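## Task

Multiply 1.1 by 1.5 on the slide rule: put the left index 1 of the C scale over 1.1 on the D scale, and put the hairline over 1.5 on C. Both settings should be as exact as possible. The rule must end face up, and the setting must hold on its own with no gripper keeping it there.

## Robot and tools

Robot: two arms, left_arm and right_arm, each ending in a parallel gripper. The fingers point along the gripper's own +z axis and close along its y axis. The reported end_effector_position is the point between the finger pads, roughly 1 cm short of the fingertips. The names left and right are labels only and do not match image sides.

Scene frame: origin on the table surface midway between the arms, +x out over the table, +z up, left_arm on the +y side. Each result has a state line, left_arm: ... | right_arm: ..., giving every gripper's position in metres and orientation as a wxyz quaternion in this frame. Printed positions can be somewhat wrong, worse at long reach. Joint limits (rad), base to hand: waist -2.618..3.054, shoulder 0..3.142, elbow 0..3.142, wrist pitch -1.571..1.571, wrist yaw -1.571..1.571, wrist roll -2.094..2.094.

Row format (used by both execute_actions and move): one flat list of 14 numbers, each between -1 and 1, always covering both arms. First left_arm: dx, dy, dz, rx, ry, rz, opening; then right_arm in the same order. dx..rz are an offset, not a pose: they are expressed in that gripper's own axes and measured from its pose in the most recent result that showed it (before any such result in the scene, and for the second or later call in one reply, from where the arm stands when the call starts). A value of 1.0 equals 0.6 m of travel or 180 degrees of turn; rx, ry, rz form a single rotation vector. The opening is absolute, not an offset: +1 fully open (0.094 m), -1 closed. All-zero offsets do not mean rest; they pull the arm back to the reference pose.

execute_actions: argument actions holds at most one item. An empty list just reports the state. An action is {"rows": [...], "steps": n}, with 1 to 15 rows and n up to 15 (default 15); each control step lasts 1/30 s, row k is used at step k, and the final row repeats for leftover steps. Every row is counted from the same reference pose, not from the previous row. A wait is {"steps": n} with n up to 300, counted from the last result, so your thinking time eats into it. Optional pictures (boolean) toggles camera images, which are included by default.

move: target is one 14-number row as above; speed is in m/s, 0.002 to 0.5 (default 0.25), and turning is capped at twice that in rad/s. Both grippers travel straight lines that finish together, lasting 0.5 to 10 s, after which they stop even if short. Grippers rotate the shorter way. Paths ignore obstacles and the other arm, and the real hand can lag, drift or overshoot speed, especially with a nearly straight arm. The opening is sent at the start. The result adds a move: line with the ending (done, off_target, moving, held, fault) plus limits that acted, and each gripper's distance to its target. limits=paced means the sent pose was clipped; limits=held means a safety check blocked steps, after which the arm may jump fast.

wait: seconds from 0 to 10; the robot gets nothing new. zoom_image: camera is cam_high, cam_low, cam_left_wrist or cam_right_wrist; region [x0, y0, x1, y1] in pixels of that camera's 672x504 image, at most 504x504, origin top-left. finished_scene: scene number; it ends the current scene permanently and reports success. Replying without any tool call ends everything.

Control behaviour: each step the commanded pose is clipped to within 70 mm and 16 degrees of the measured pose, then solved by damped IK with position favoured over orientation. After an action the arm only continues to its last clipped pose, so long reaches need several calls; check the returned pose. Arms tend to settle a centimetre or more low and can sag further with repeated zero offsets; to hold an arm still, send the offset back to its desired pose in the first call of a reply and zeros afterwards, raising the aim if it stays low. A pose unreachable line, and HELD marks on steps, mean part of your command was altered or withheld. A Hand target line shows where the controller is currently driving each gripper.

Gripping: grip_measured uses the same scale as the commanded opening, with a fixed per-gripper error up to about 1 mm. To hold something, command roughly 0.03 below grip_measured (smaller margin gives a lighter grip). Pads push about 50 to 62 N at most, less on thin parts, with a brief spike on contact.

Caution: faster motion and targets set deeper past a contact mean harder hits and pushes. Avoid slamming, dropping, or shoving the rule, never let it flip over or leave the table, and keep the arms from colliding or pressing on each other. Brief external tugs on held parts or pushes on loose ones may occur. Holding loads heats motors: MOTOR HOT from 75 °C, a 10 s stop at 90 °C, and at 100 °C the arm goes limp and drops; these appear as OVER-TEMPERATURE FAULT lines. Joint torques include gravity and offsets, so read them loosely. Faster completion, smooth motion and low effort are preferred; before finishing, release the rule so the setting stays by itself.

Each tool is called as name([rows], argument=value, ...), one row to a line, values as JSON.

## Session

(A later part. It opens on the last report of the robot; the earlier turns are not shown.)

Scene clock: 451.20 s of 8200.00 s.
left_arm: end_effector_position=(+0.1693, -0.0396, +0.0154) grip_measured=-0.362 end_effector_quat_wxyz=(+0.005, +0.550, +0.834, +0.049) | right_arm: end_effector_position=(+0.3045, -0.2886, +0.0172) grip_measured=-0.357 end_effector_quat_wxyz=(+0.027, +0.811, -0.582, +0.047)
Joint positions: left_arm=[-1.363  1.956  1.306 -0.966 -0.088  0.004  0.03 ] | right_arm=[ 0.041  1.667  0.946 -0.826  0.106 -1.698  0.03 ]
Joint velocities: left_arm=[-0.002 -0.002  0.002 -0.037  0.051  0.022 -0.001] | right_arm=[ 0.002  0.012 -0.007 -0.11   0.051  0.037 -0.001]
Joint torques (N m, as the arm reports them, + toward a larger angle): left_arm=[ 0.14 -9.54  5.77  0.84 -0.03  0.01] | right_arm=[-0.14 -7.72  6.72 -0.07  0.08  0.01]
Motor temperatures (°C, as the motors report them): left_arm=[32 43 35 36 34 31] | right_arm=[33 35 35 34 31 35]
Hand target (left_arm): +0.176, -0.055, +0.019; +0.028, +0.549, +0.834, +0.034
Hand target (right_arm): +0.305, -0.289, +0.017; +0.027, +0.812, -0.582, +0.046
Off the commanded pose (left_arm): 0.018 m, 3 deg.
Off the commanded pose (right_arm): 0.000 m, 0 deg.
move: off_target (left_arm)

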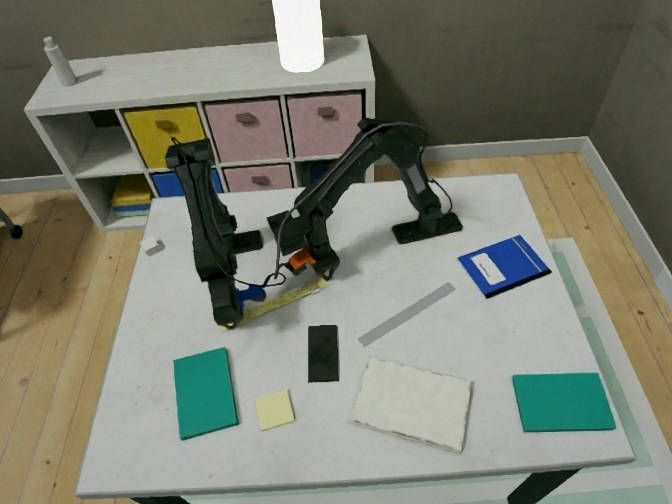

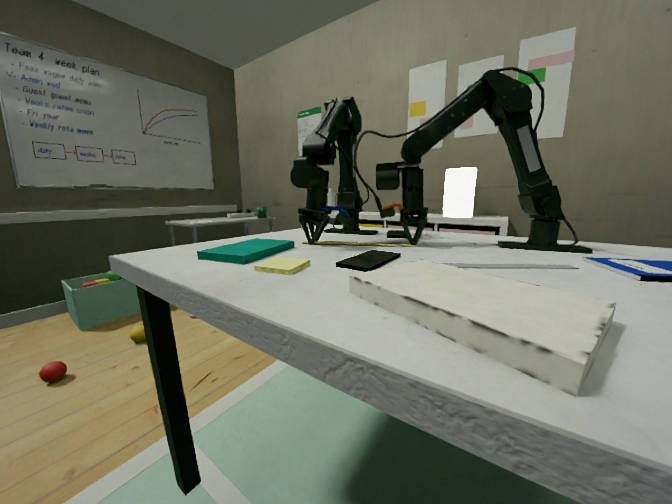

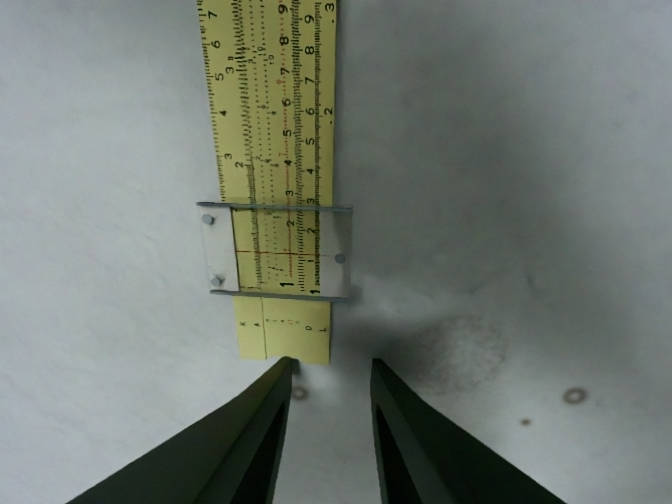

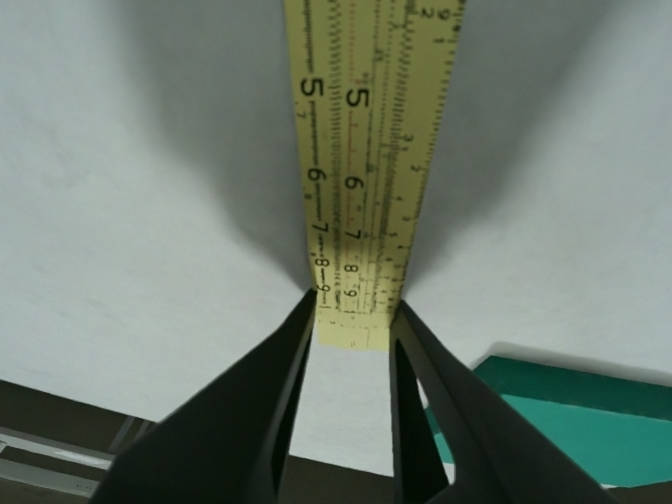

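move(target=[-0.05,0,-0.004,0,-0.025,0,-0.36,0,0,0,0,0,0,-0.375], speed=0.01)

zoom_image(camera="cam_left_wrist", region=[190,160,390,380])

Scene clock: 457.50 s of 8200.00 s.
left_arm: end_effector_position=(+0.1719, -0.0457, +0.0155) grip_measured=-0.362 end_effector_quat_wxyz=(+0.007, +0.550, +0.834, +0.048) | right_arm: end_effector_position=(+0.3046, -0.2890, +0.0173) grip_measured=-0.357 end_effector_quat_wxyz=(+0.028, +0.811, -0.582, +0.047)
Joint positions: left_arm=[-1.363  1.975  1.335 -0.971 -0.088  0.004  0.03 ] | right_arm=[ 0.041  1.667  0.946 -0.826  0.107 -1.698  0.03 ]
Joint velocities: left_arm=[ 0.002 -0.002 -0.012  0.037 -0.081 -0.022 -0.001] | right_arm=[ 0.002  0.002 -0.017 -0.051 -0.081 -0.066 -0.001]
Joint torques (N m, as the arm reports them, + toward a larger angle): left_arm=[-0.04 -9.66  5.54  1.1  -0.05  0.08] | right_arm=[-0.16 -7.59  6.57 -0.05  0.05 -0.05]
Motor temperatures (°C, as the motors report them): left_arm=[32 42 35 36 34 31] | right_arm=[33 35 35 34 31 35]
Hand target (left_arm): +0.181, -0.066, +0.018; +0.038, +0.551, +0.833, +0.028
Hand target (right_arm): +0.305, -0.289, +0.017; +0.027, +0.811, -0.582, +0.047
Off the commanded pose (left_arm): 0.023 m, 4 deg.
Off the commanded pose (right_arm): 0.000 m, 0 deg.
move: off_target (left_arm)

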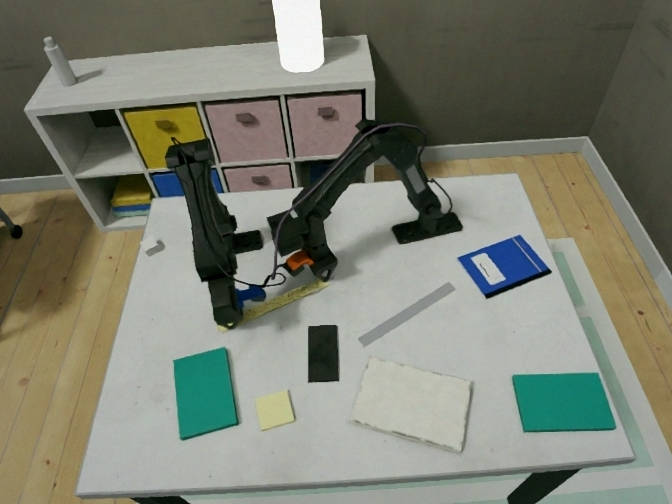

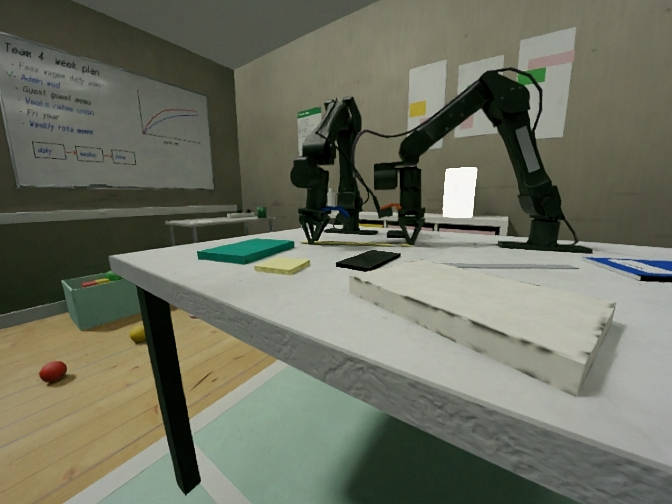

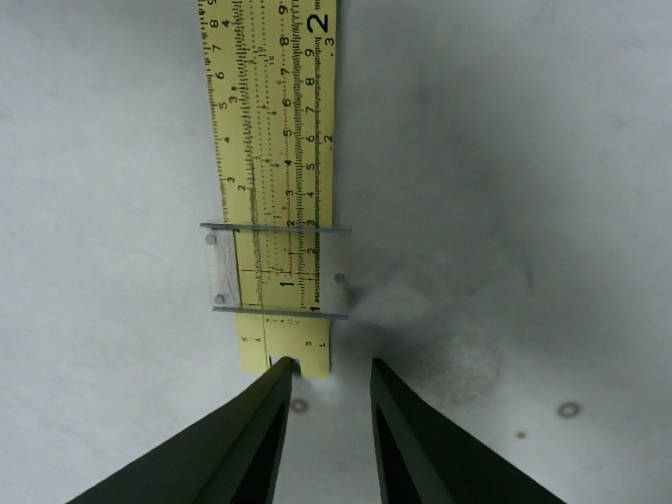

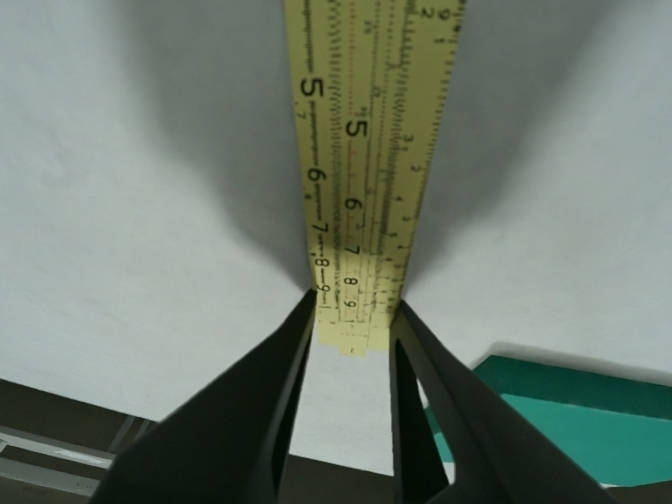

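Region (190, 160, 390, 380) of cam_left_wrist's 672x504 image, scaled by 2.291, with more detail than that image has; it fills the left 458 columns of this view, and the rest is white.

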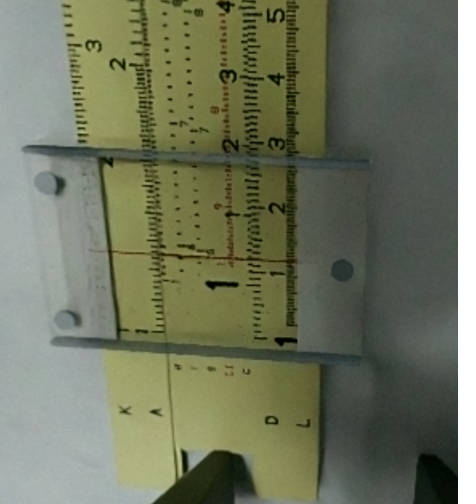

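move(target=[-0.008,0,-0.004,0,0,0,-0.36,0,0,0,0,0,0,-0.375], speed=0.01)

zoom_image(camera="cam_left_wrist", region=[265,240,345,320])

Scene clock: 461.37 s of 8200.00 s.
left_arm: end_effector_position=(+0.1717, -0.0451, +0.0155) grip_measured=-0.362 end_effector_quat_wxyz=(+0.006, +0.550, +0.834, +0.049) | right_arm: end_effector_position=(+0.3046, -0.2890, +0.0173) grip_measured=-0.357 end_effector_quat_wxyz=(+0.028, +0.811, -0.582, +0.047)
Joint positions: left_arm=[-1.363  1.975  1.335 -0.973 -0.088  0.004  0.03 ] | right_arm=[ 0.041  1.667  0.946 -0.826  0.107 -1.698  0.03 ]
Joint velocities: left_arm=[ 0.022  0.017  0.007 -0.007 -0.037  0.051  0.001] | right_arm=[ 0.012  0.002 -0.002  0.037 -0.081 -0.007 -0.001]
Joint torques (N m, as the arm reports them, + toward a larger angle): left_arm=[ 0.03 -9.37  5.78  0.37 -0.01  0.  ] | right_arm=[-0.06 -7.62  6.6  -0.09  0.1   0.03]
Motor temperatures (°C, as the motors report them): left_arm=[32 42 35 36 34 31] | right_arm=[33 35 35 34 31 35]
Hand target (left_arm): +0.174, -0.050, +0.018; +0.007, +0.550, +0.834, +0.048
Hand target (right_arm): +0.305, -0.289, +0.017; +0.028, +0.811, -0.582, +0.047
Off the commanded pose (left_arm): 0.006 m, 0 deg.
Off the commanded pose (right_arm): 0.000 m, 0 deg.
After step 90, 0.10 s passed at rest.
move: done

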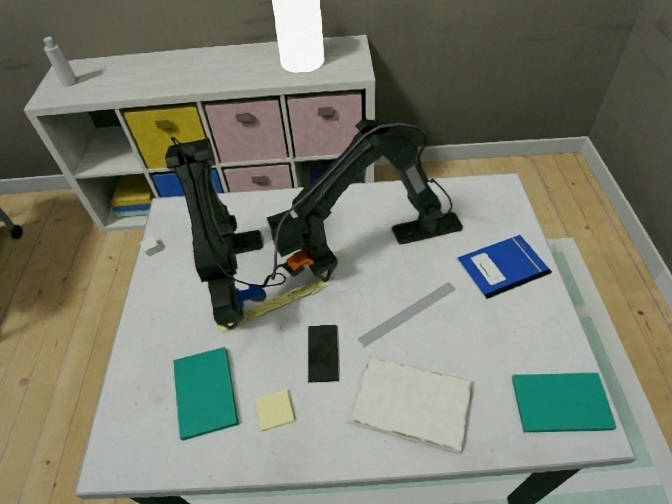

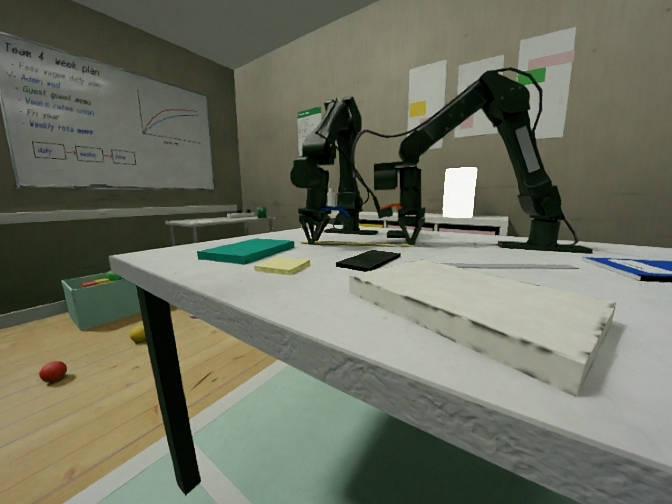

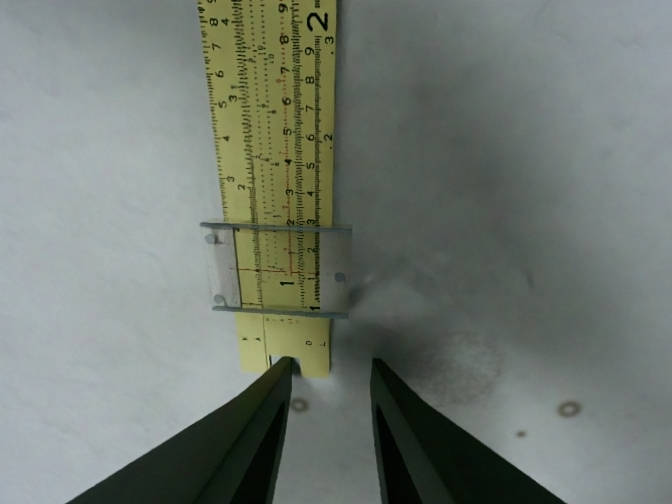

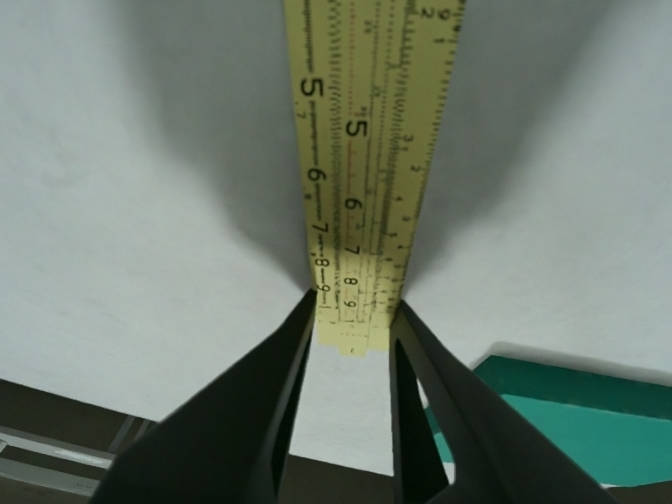

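Region (265, 240, 345, 320) of cam_left_wrist's 672x504 image, scaled by 6.300, with more detail than that image has.

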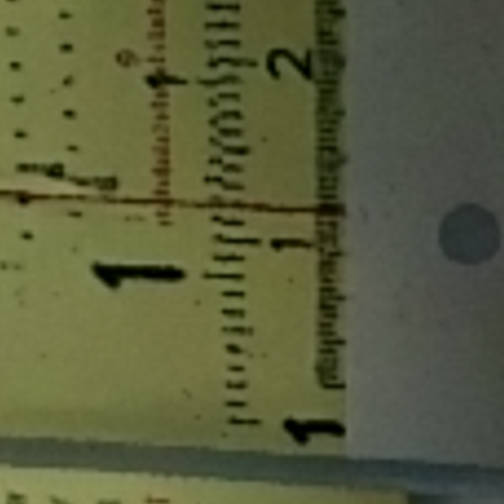

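move(target=[-0.008,0,-0.004,0,0,0.035,-0.36,0,0,0,0,0,0,-0.375], speed=0.01)

zoom_image(camera="cam_left_wrist", region=[255,230,345,320])

Scene clock: 473.00 s of 8200.00 s.
left_arm: end_effector_position=(+0.1710, -0.0436, +0.0154) grip_measured=-0.362 end_effector_quat_wxyz=(-0.002, +0.592, +0.804, +0.052) | right_arm: end_effector_position=(+0.3046, -0.2890, +0.0173) grip_measured=-0.357 end_effector_quat_wxyz=(+0.028, +0.811, -0.582, +0.047)
Joint positions: left_arm=[-1.363  1.98   1.341 -0.987 -0.088  0.106  0.03 ] | right_arm=[ 0.041  1.667  0.946 -0.826  0.107 -1.698  0.03 ]
Joint velocities: left_arm=[-0.002 -0.007  0.007 -0.022 -0.007  0.007 -0.   ] | right_arm=[-0.002 -0.007 -0.012  0.022  0.022 -0.022 -0.001]
Joint torques (N m, as the arm reports them, + toward a larger angle): left_arm=[ 0.   -9.81  5.26  0.5  -0.04  0.09] | right_arm=[ 0.17 -7.65  6.72  0.01  0.08 -0.02]
Motor temperatures (°C, as the motors report them): left_arm=[32 42 36 36 34 31] | right_arm=[33 35 35 34 31 35]
Hand target (left_arm): +0.173, -0.049, +0.018; +0.003, +0.595, +0.802, +0.049
Hand target (right_arm): +0.305, -0.289, +0.017; +0.028, +0.811, -0.582, +0.047
Off the commanded pose (left_arm): 0.007 m, 1 deg.
Off the commanded pose (right_arm): 0.000 m, 0 deg.
After step 90, 2.90 s passed at rest.
move: done

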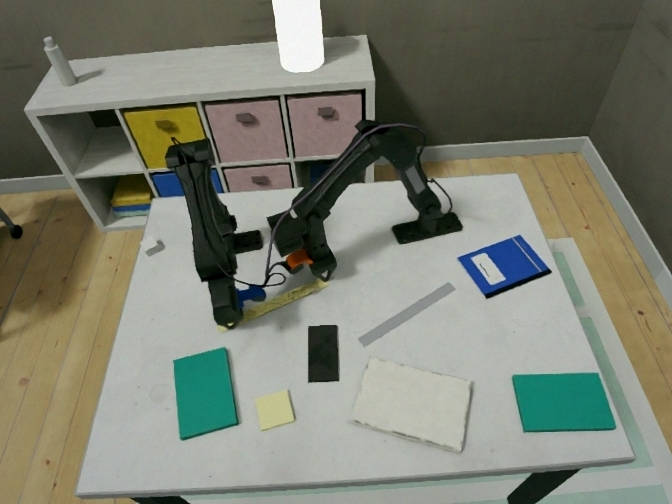

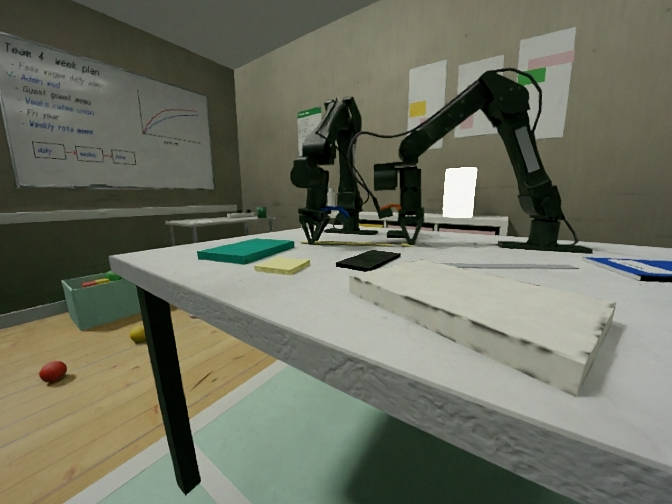

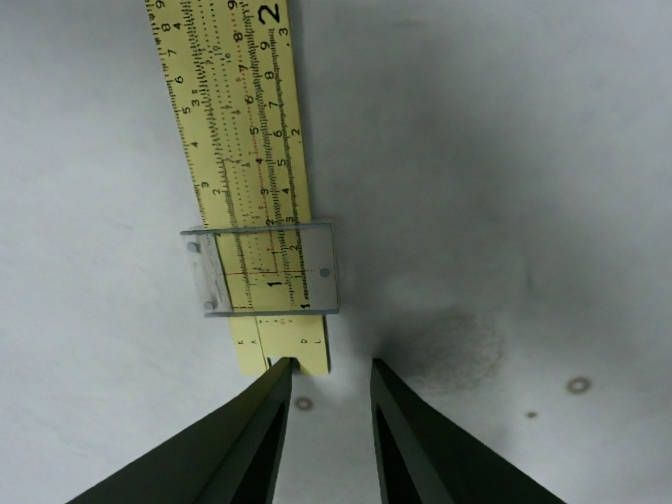

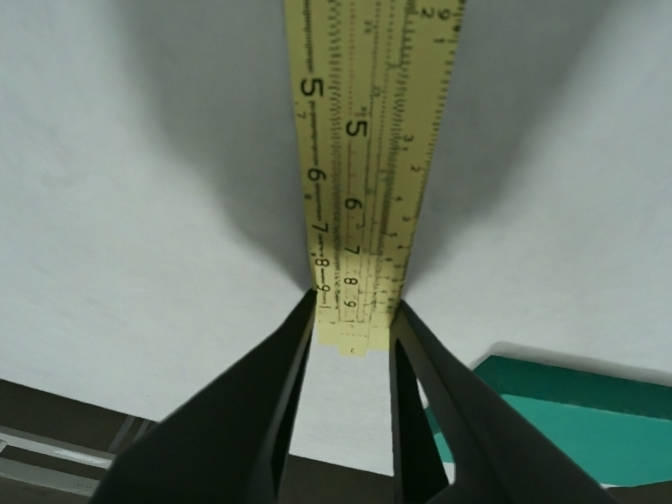

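Region (255, 230, 345, 320) of cam_left_wrist's 672x504 image, scaled by 5.600, with more detail than that image has.

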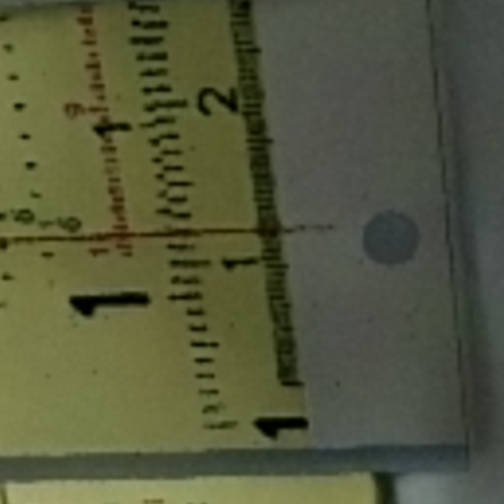

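move(target=[-0.039,0.005,-0.004,0,-0.02,0,-0.36,0,0,0,0,0,0,-0.375], speed=0.008)

zoom_image(camera="cam_left_wrist", region=[255,230,345,320])

Scene clock: 487.60 s of 8200.00 s.
left_arm: end_effector_position=(+0.1719, -0.0457, +0.0155) grip_measured=-0.362 end_effector_quat_wxyz=(-0.004, +0.593, +0.804, +0.053) | right_arm: end_effector_position=(+0.3046, -0.2892, +0.0173) grip_measured=-0.357 end_effector_quat_wxyz=(+0.028, +0.811, -0.582, +0.048)
Joint positions: left_arm=[-1.363  1.992  1.358 -0.997 -0.088  0.108  0.03 ] | right_arm=[ 0.041  1.667  0.946 -0.826  0.109 -1.698  0.03 ]
Joint velocities: left_arm=[ 0.012 -0.007 -0.002  0.007 -0.051  0.037 -0.001] | right_arm=[-0.002  0.007 -0.007 -0.022 -0.037 -0.022 -0.   ]
Joint torques (N m, as the arm reports them, + toward a larger angle): left_arm=[ 0.47 -9.69  5.56  0.96  0.02  0.07] | right_arm=[-0.02 -7.6   6.62 -0.07  0.06  0.03]
Motor temperatures (°C, as the motors report them): left_arm=[32 42 36 36 34 31] | right_arm=[33 36 35 34 31 35]
Hand target (left_arm): +0.181, -0.064, +0.018; +0.024, +0.593, +0.804, +0.034
Hand target (right_arm): +0.305, -0.289, +0.017; +0.028, +0.811, -0.582, +0.047
Off the commanded pose (left_arm): 0.021 m, 4 deg.
Off the commanded pose (right_arm): 0.000 m, 0 deg.
After step 90, 7.43 s passed at rest.
move: off_target (left_arm)

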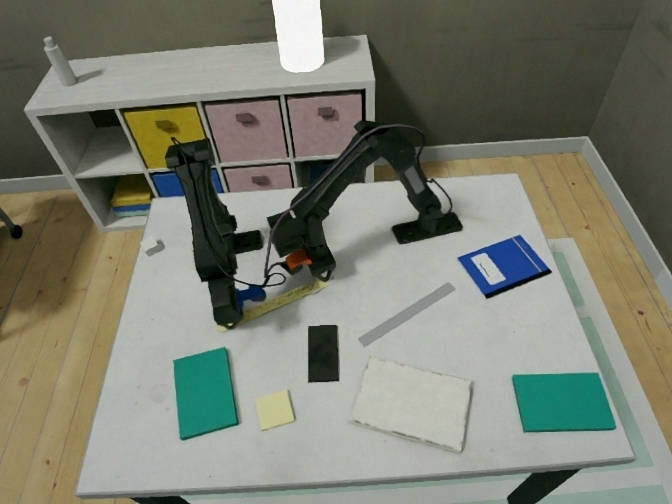

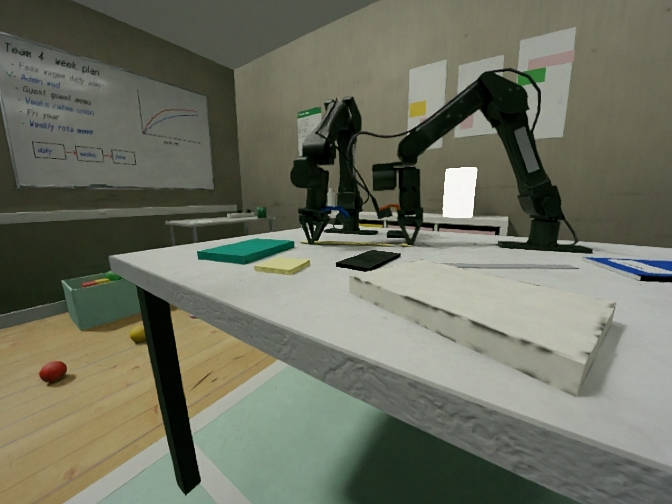

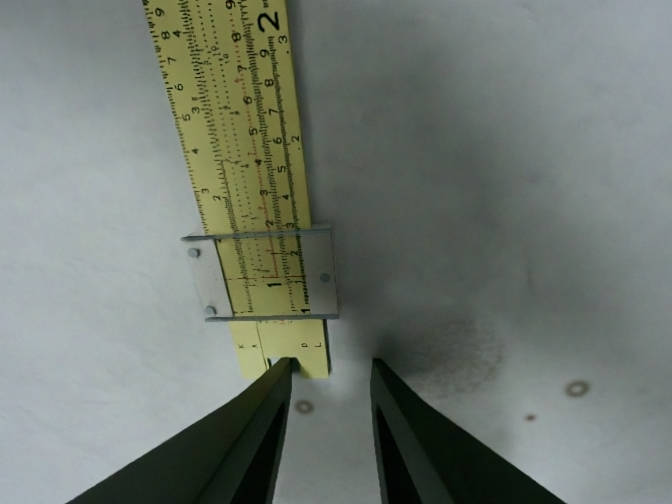

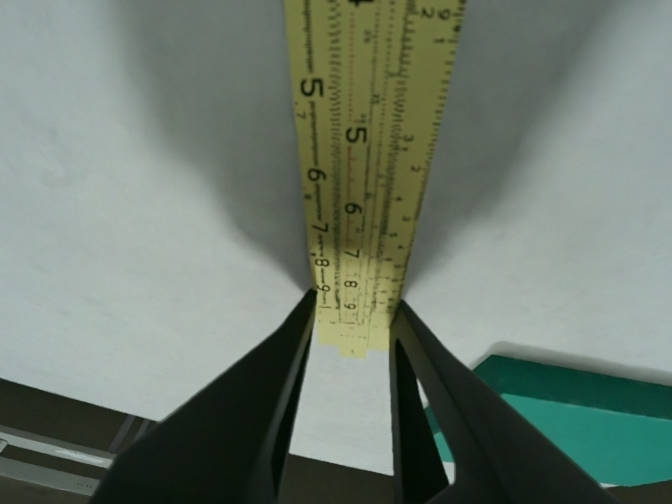

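Region (255, 230, 345, 320) of cam_left_wrist's 672x504 image, scaled by 5.600, with more detail than that image has.

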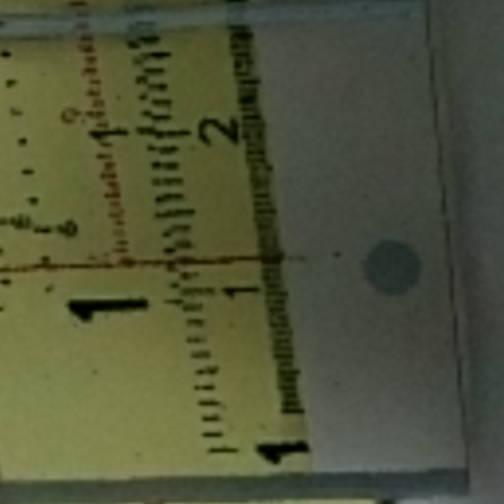

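move(target=[-0.0365,0.005,-0.004,0,-0.02,0,-0.36,0,0,0,0,0,0,-0.375], speed=0.008)

zoom_image(camera="cam_left_wrist", region=[255,230,345,320])

Scene clock: 496.87 s of 8200.00 s.
left_arm: end_effector_position=(+0.1729, -0.0479, +0.0155) grip_measured=-0.362 end_effector_quat_wxyz=(-0.003, +0.593, +0.803, +0.053) | right_arm: end_effector_position=(+0.3046, -0.2892, +0.0173) grip_measured=-0.357 end_effector_quat_wxyz=(+0.028, +0.811, -0.582, +0.048)
Joint positions: left_arm=[-1.363  1.999  1.369 -0.999 -0.088  0.11   0.03 ] | right_arm=[ 0.041  1.667  0.946 -0.826  0.109 -1.698  0.03 ]
Joint velocities: left_arm=[ 0.022  0.007 -0.037 -0.022  0.022  0.007  0.   ] | right_arm=[ 0.002 -0.007 -0.012 -0.037 -0.022 -0.051 -0.   ]
Joint torques (N m, as the arm reports them, + toward a larger angle): left_arm=[ 0.54 -9.79  5.52  0.9   0.02  0.09] | right_arm=[-0.06 -7.67  6.6  -0.04  0.04  0.03]
Motor temperatures (°C, as the motors report them): left_arm=[32 42 36 36 34 31] | right_arm=[33 36 35 34 31 35]
Hand target (left_arm): +0.181, -0.065, +0.018; +0.022, +0.594, +0.804, +0.035
Hand target (right_arm): +0.305, -0.289, +0.017; +0.028, +0.811, -0.582, +0.048
Off the commanded pose (left_arm): 0.020 m, 4 deg.
Off the commanded pose (right_arm): 0.000 m, 0 deg.
After step 90, 2.13 s passed at rest.
move: off_target (left_arm)

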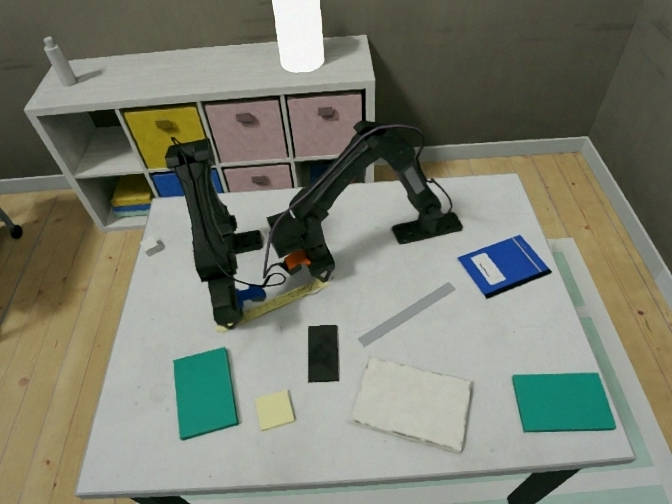

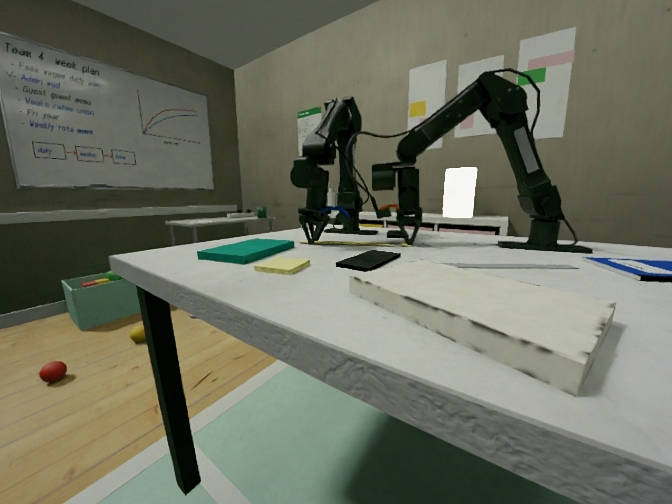

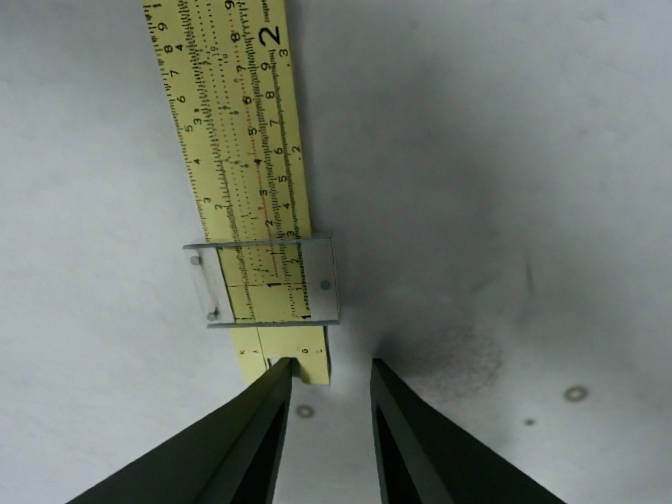

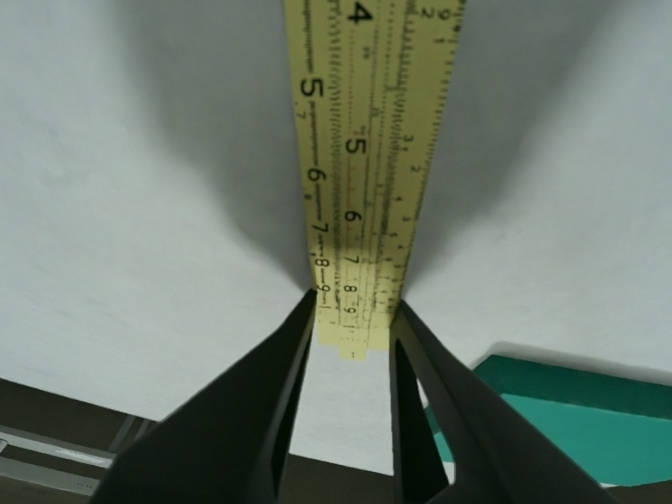

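Region (255, 230, 345, 320) of cam_left_wrist's 672x504 image, scaled by 5.600, with more detail than that image has.

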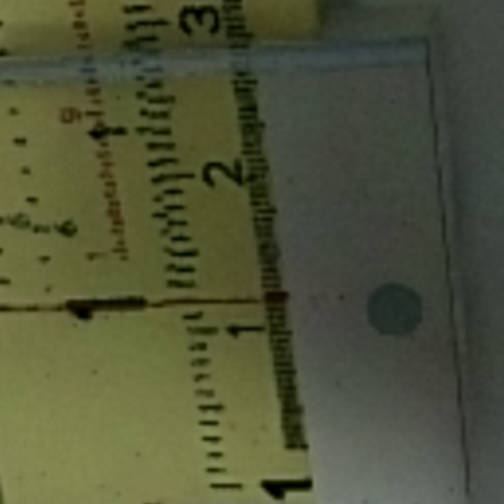

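move(target=[0.045,0,-0.012,0,0,-0.035,-0.36,0,0,0,0,0,0,-0.375], speed=0.03)

Scene clock: 517.93 s of 8200.00 s.
left_arm: end_effector_position=(+0.1616, -0.0220, +0.0155) grip_measured=-0.362 end_effector_quat_wxyz=(-0.013, +0.555, +0.830, +0.061) | right_arm: end_effector_position=(+0.3046, -0.2892, +0.0173) grip_measured=-0.357 end_effector_quat_wxyz=(+0.028, +0.811, -0.582, +0.048)
Joint positions: left_arm=[-1.363  1.927  1.263 -0.994 -0.088  0.015  0.03 ] | right_arm=[ 0.041  1.667  0.946 -0.826  0.109 -1.698  0.03 ]
Joint velocities: left_arm=[-0.002  0.002 -0.012 -0.037 -0.022 -0.022 -0.   ] | right_arm=[ 0.002 -0.007 -0.012 -0.051  0.022 -0.007  0.001]
Joint torques (N m, as the arm reports them, + toward a larger angle): left_arm=[  0.62 -12.62   2.98   0.41  -0.05  -0.1 ] | right_arm=[-0.29 -7.61  6.5  -0.04  0.06  0.04]
Motor temperatures (°C, as the motors report them): left_arm=[32 43 36 36 34 31] | right_arm=[33 36 35 34 31 35]
Hand target (left_arm): +0.164, -0.023, +0.024; -0.000, +0.549, +0.834, +0.053
Hand target (right_arm): +0.305, -0.289, +0.017; +0.028, +0.811, -0.582, +0.048
Off the commanded pose (left_arm): 0.010 m, 2 deg.
Off the commanded pose (right_arm): 0.000 m, 0 deg.
After step 90, 16.00 s passed at rest.
move: done

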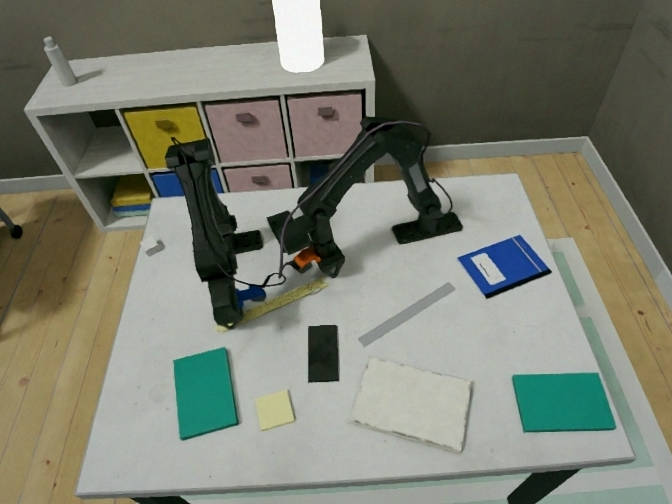

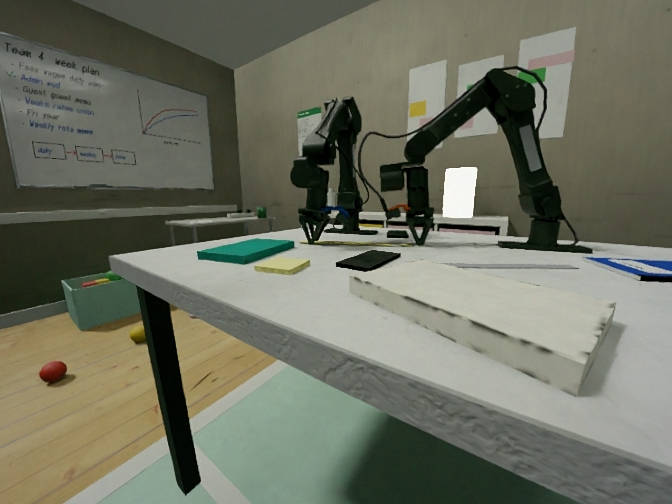

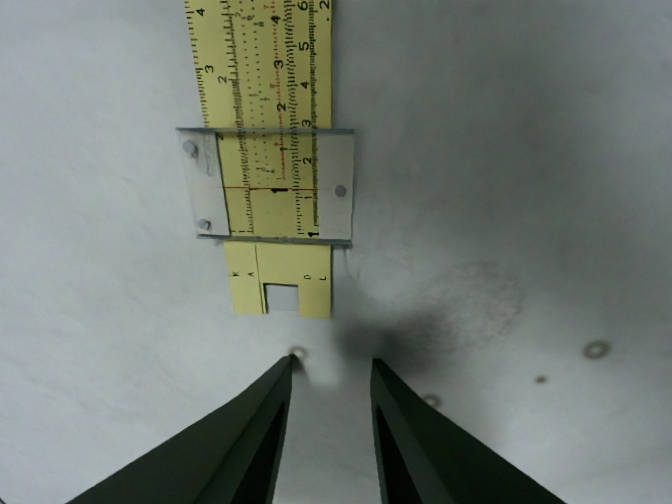

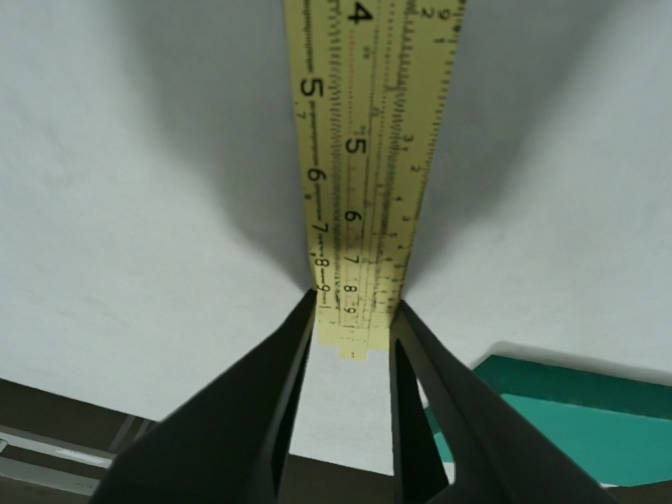

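move(target=[0,0.026,-0.012,0.028,-0.028,-0.006,-0.15,0,0,0,0,0,0,-0.375], speed=0.03)

Scene clock: 522.60 s of 8200.00 s.
left_arm: end_effector_position=(+0.1718, -0.0136, +0.0153) grip_measured=-0.152 end_effector_quat_wxyz=(-0.015, +0.548, +0.836, +0.013) | right_arm: end_effector_position=(+0.3046, -0.2892, +0.0173) grip_measured=-0.357 end_effector_quat_wxyz=(+0.028, +0.811, -0.582, +0.048)
Joint positions: left_arm=[-1.279  1.876  1.198 -0.932 -0.009  0.085  0.04 ] | right_arm=[ 0.041  1.667  0.946 -0.826  0.109 -1.698  0.03 ]
Joint velocities: left_arm=[-0.002  0.012 -0.017  0.022  0.051 -0.081 -0.001] | right_arm=[ 0.007 -0.012 -0.007 -0.051 -0.007 -0.022  0.   ]
Joint torques (N m, as the arm reports them, + toward a larger angle): left_arm=[  0.97 -12.08   3.11   0.59   0.07   0.05] | right_arm=[ 0.19 -7.82  6.88 -0.05  0.11  0.  ]
Motor temperatures (°C, as the motors report them): left_arm=[32 43 35 36 34 31] | right_arm=[33 36 35 34 31 35]
Hand target (left_arm): +0.175, -0.016, +0.023; +0.000, +0.547, +0.837, +0.001
Hand target (right_arm): +0.305, -0.289, +0.017; +0.028, +0.811, -0.582, +0.048
Off the commanded pose (left_arm): 0.010 m, 2 deg.
Off the commanded pose (right_arm): 0.000 m, 0 deg.
move: done

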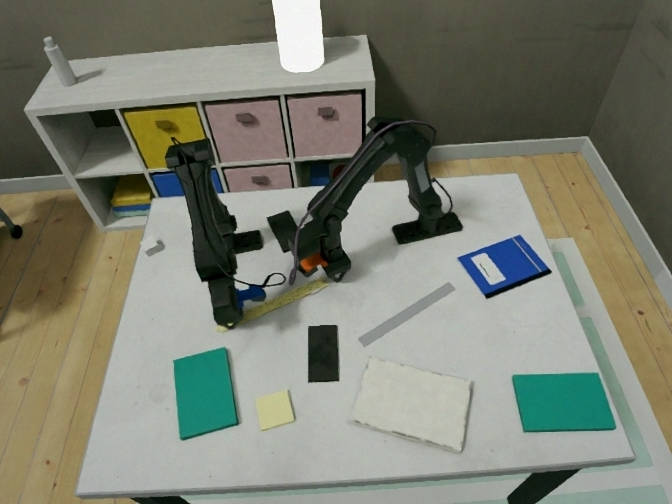

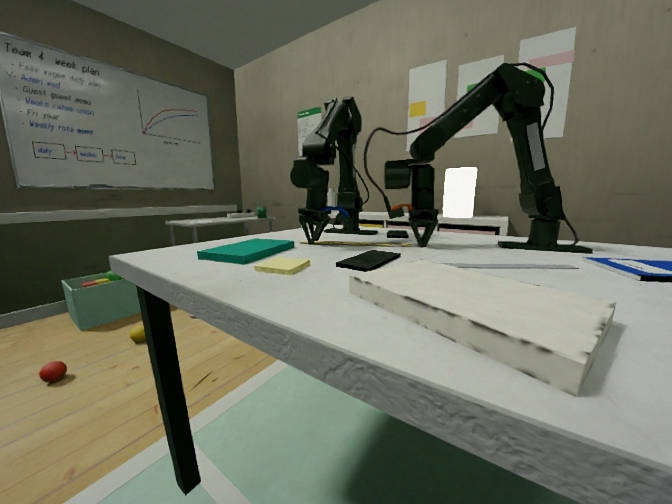

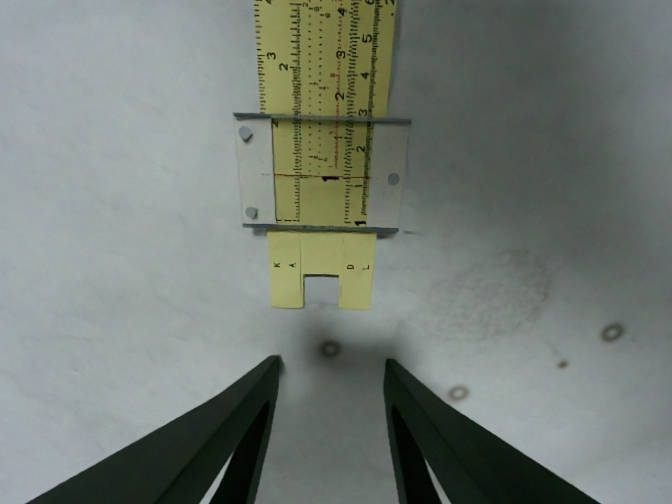

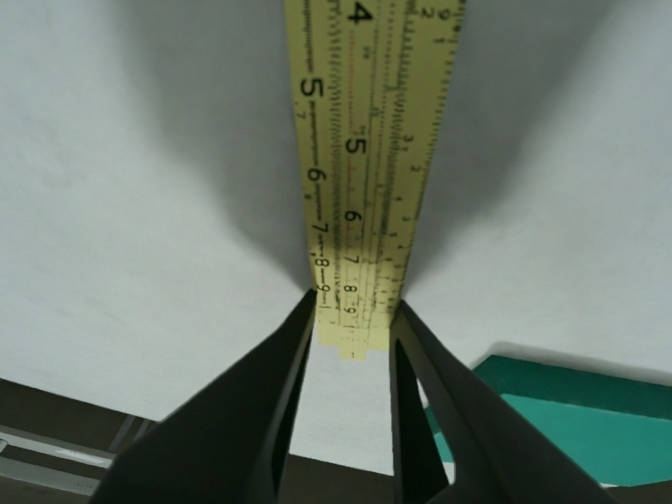

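move(target=[-0.045,0.003,-0.008,0,-0.012,0,-0.08,0,0,0,0,0,0,-0.375], speed=0.02)

Scene clock: 529.20 s of 8200.00 s.
left_arm: end_effector_position=(+0.1802, -0.0297, +0.0140) grip_measured=-0.082 end_effector_quat_wxyz=(-0.009, +0.549, +0.836, +0.009) | right_arm: end_effector_position=(+0.3046, -0.2892, +0.0173) grip_measured=-0.357 end_effector_quat_wxyz=(+0.028, +0.811, -0.582, +0.048)
Joint positions: left_arm=[-1.279  1.928  1.265 -0.933 -0.008  0.087  0.043] | right_arm=[ 0.041  1.667  0.946 -0.826  0.109 -1.698  0.03 ]
Joint velocities: left_arm=[ 0.002  0.012  0.012  0.007  0.007  0.051 -0.001] | right_arm=[-0.002  0.007 -0.012 -0.051 -0.022 -0.022 -0.   ]
Joint torques (N m, as the arm reports them, + toward a larger angle): left_arm=[ 0.2  -9.95  5.54  0.48  0.02 -0.04] | right_arm=[ 0.04 -7.91  6.76 -0.05  0.1   0.02]
Motor temperatures (°C, as the motors report them): left_arm=[32 43 35 36 34 31] | right_arm=[33 36 35 34 31 35]
Hand target (left_arm): +0.185, -0.037, +0.019; +0.001, +0.548, +0.836, +0.003
Hand target (right_arm): +0.305, -0.289, +0.017; +0.028, +0.811, -0.582, +0.048
Off the commanded pose (left_arm): 0.010 m, 1 deg.
Off the commanded pose (right_arm): 0.000 m, 0 deg.
After step 90, 2.00 s passed at rest.
move: done

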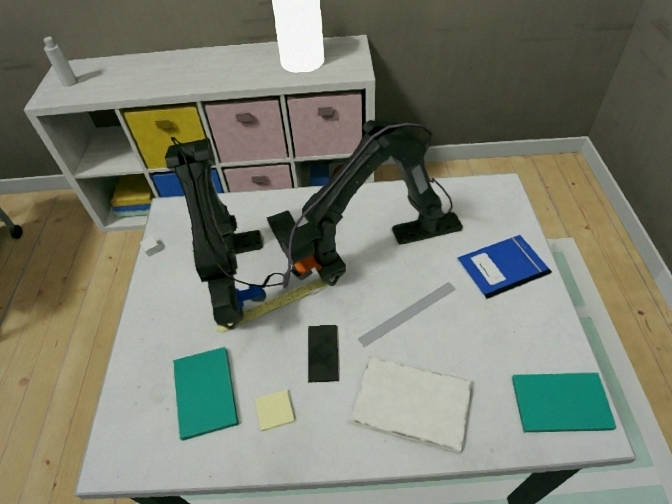

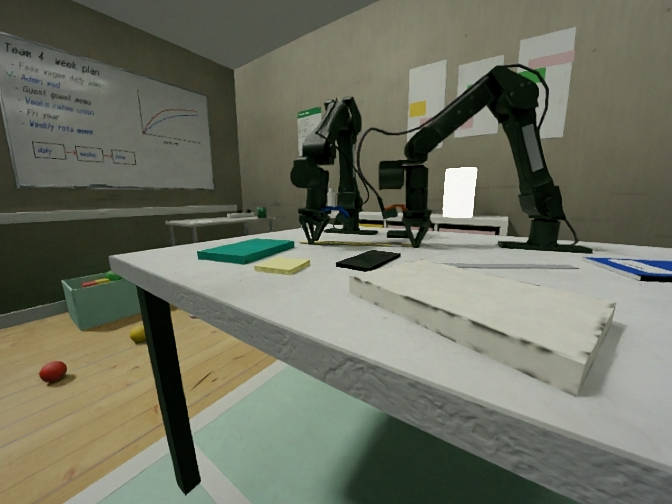

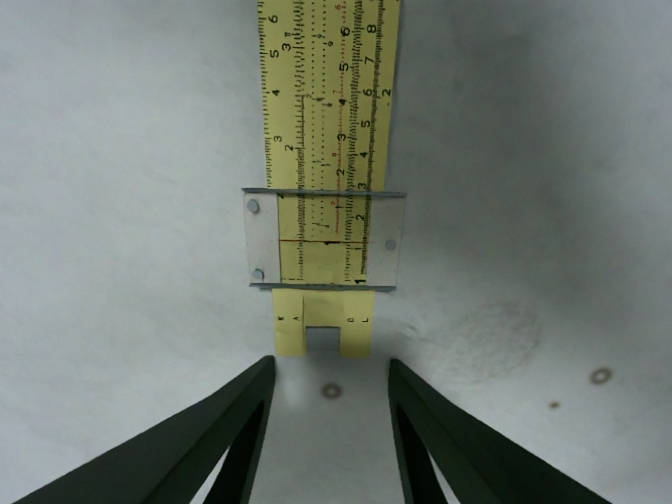

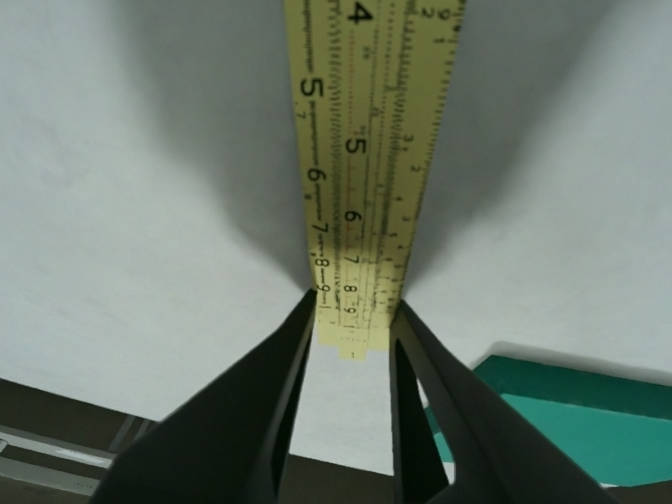

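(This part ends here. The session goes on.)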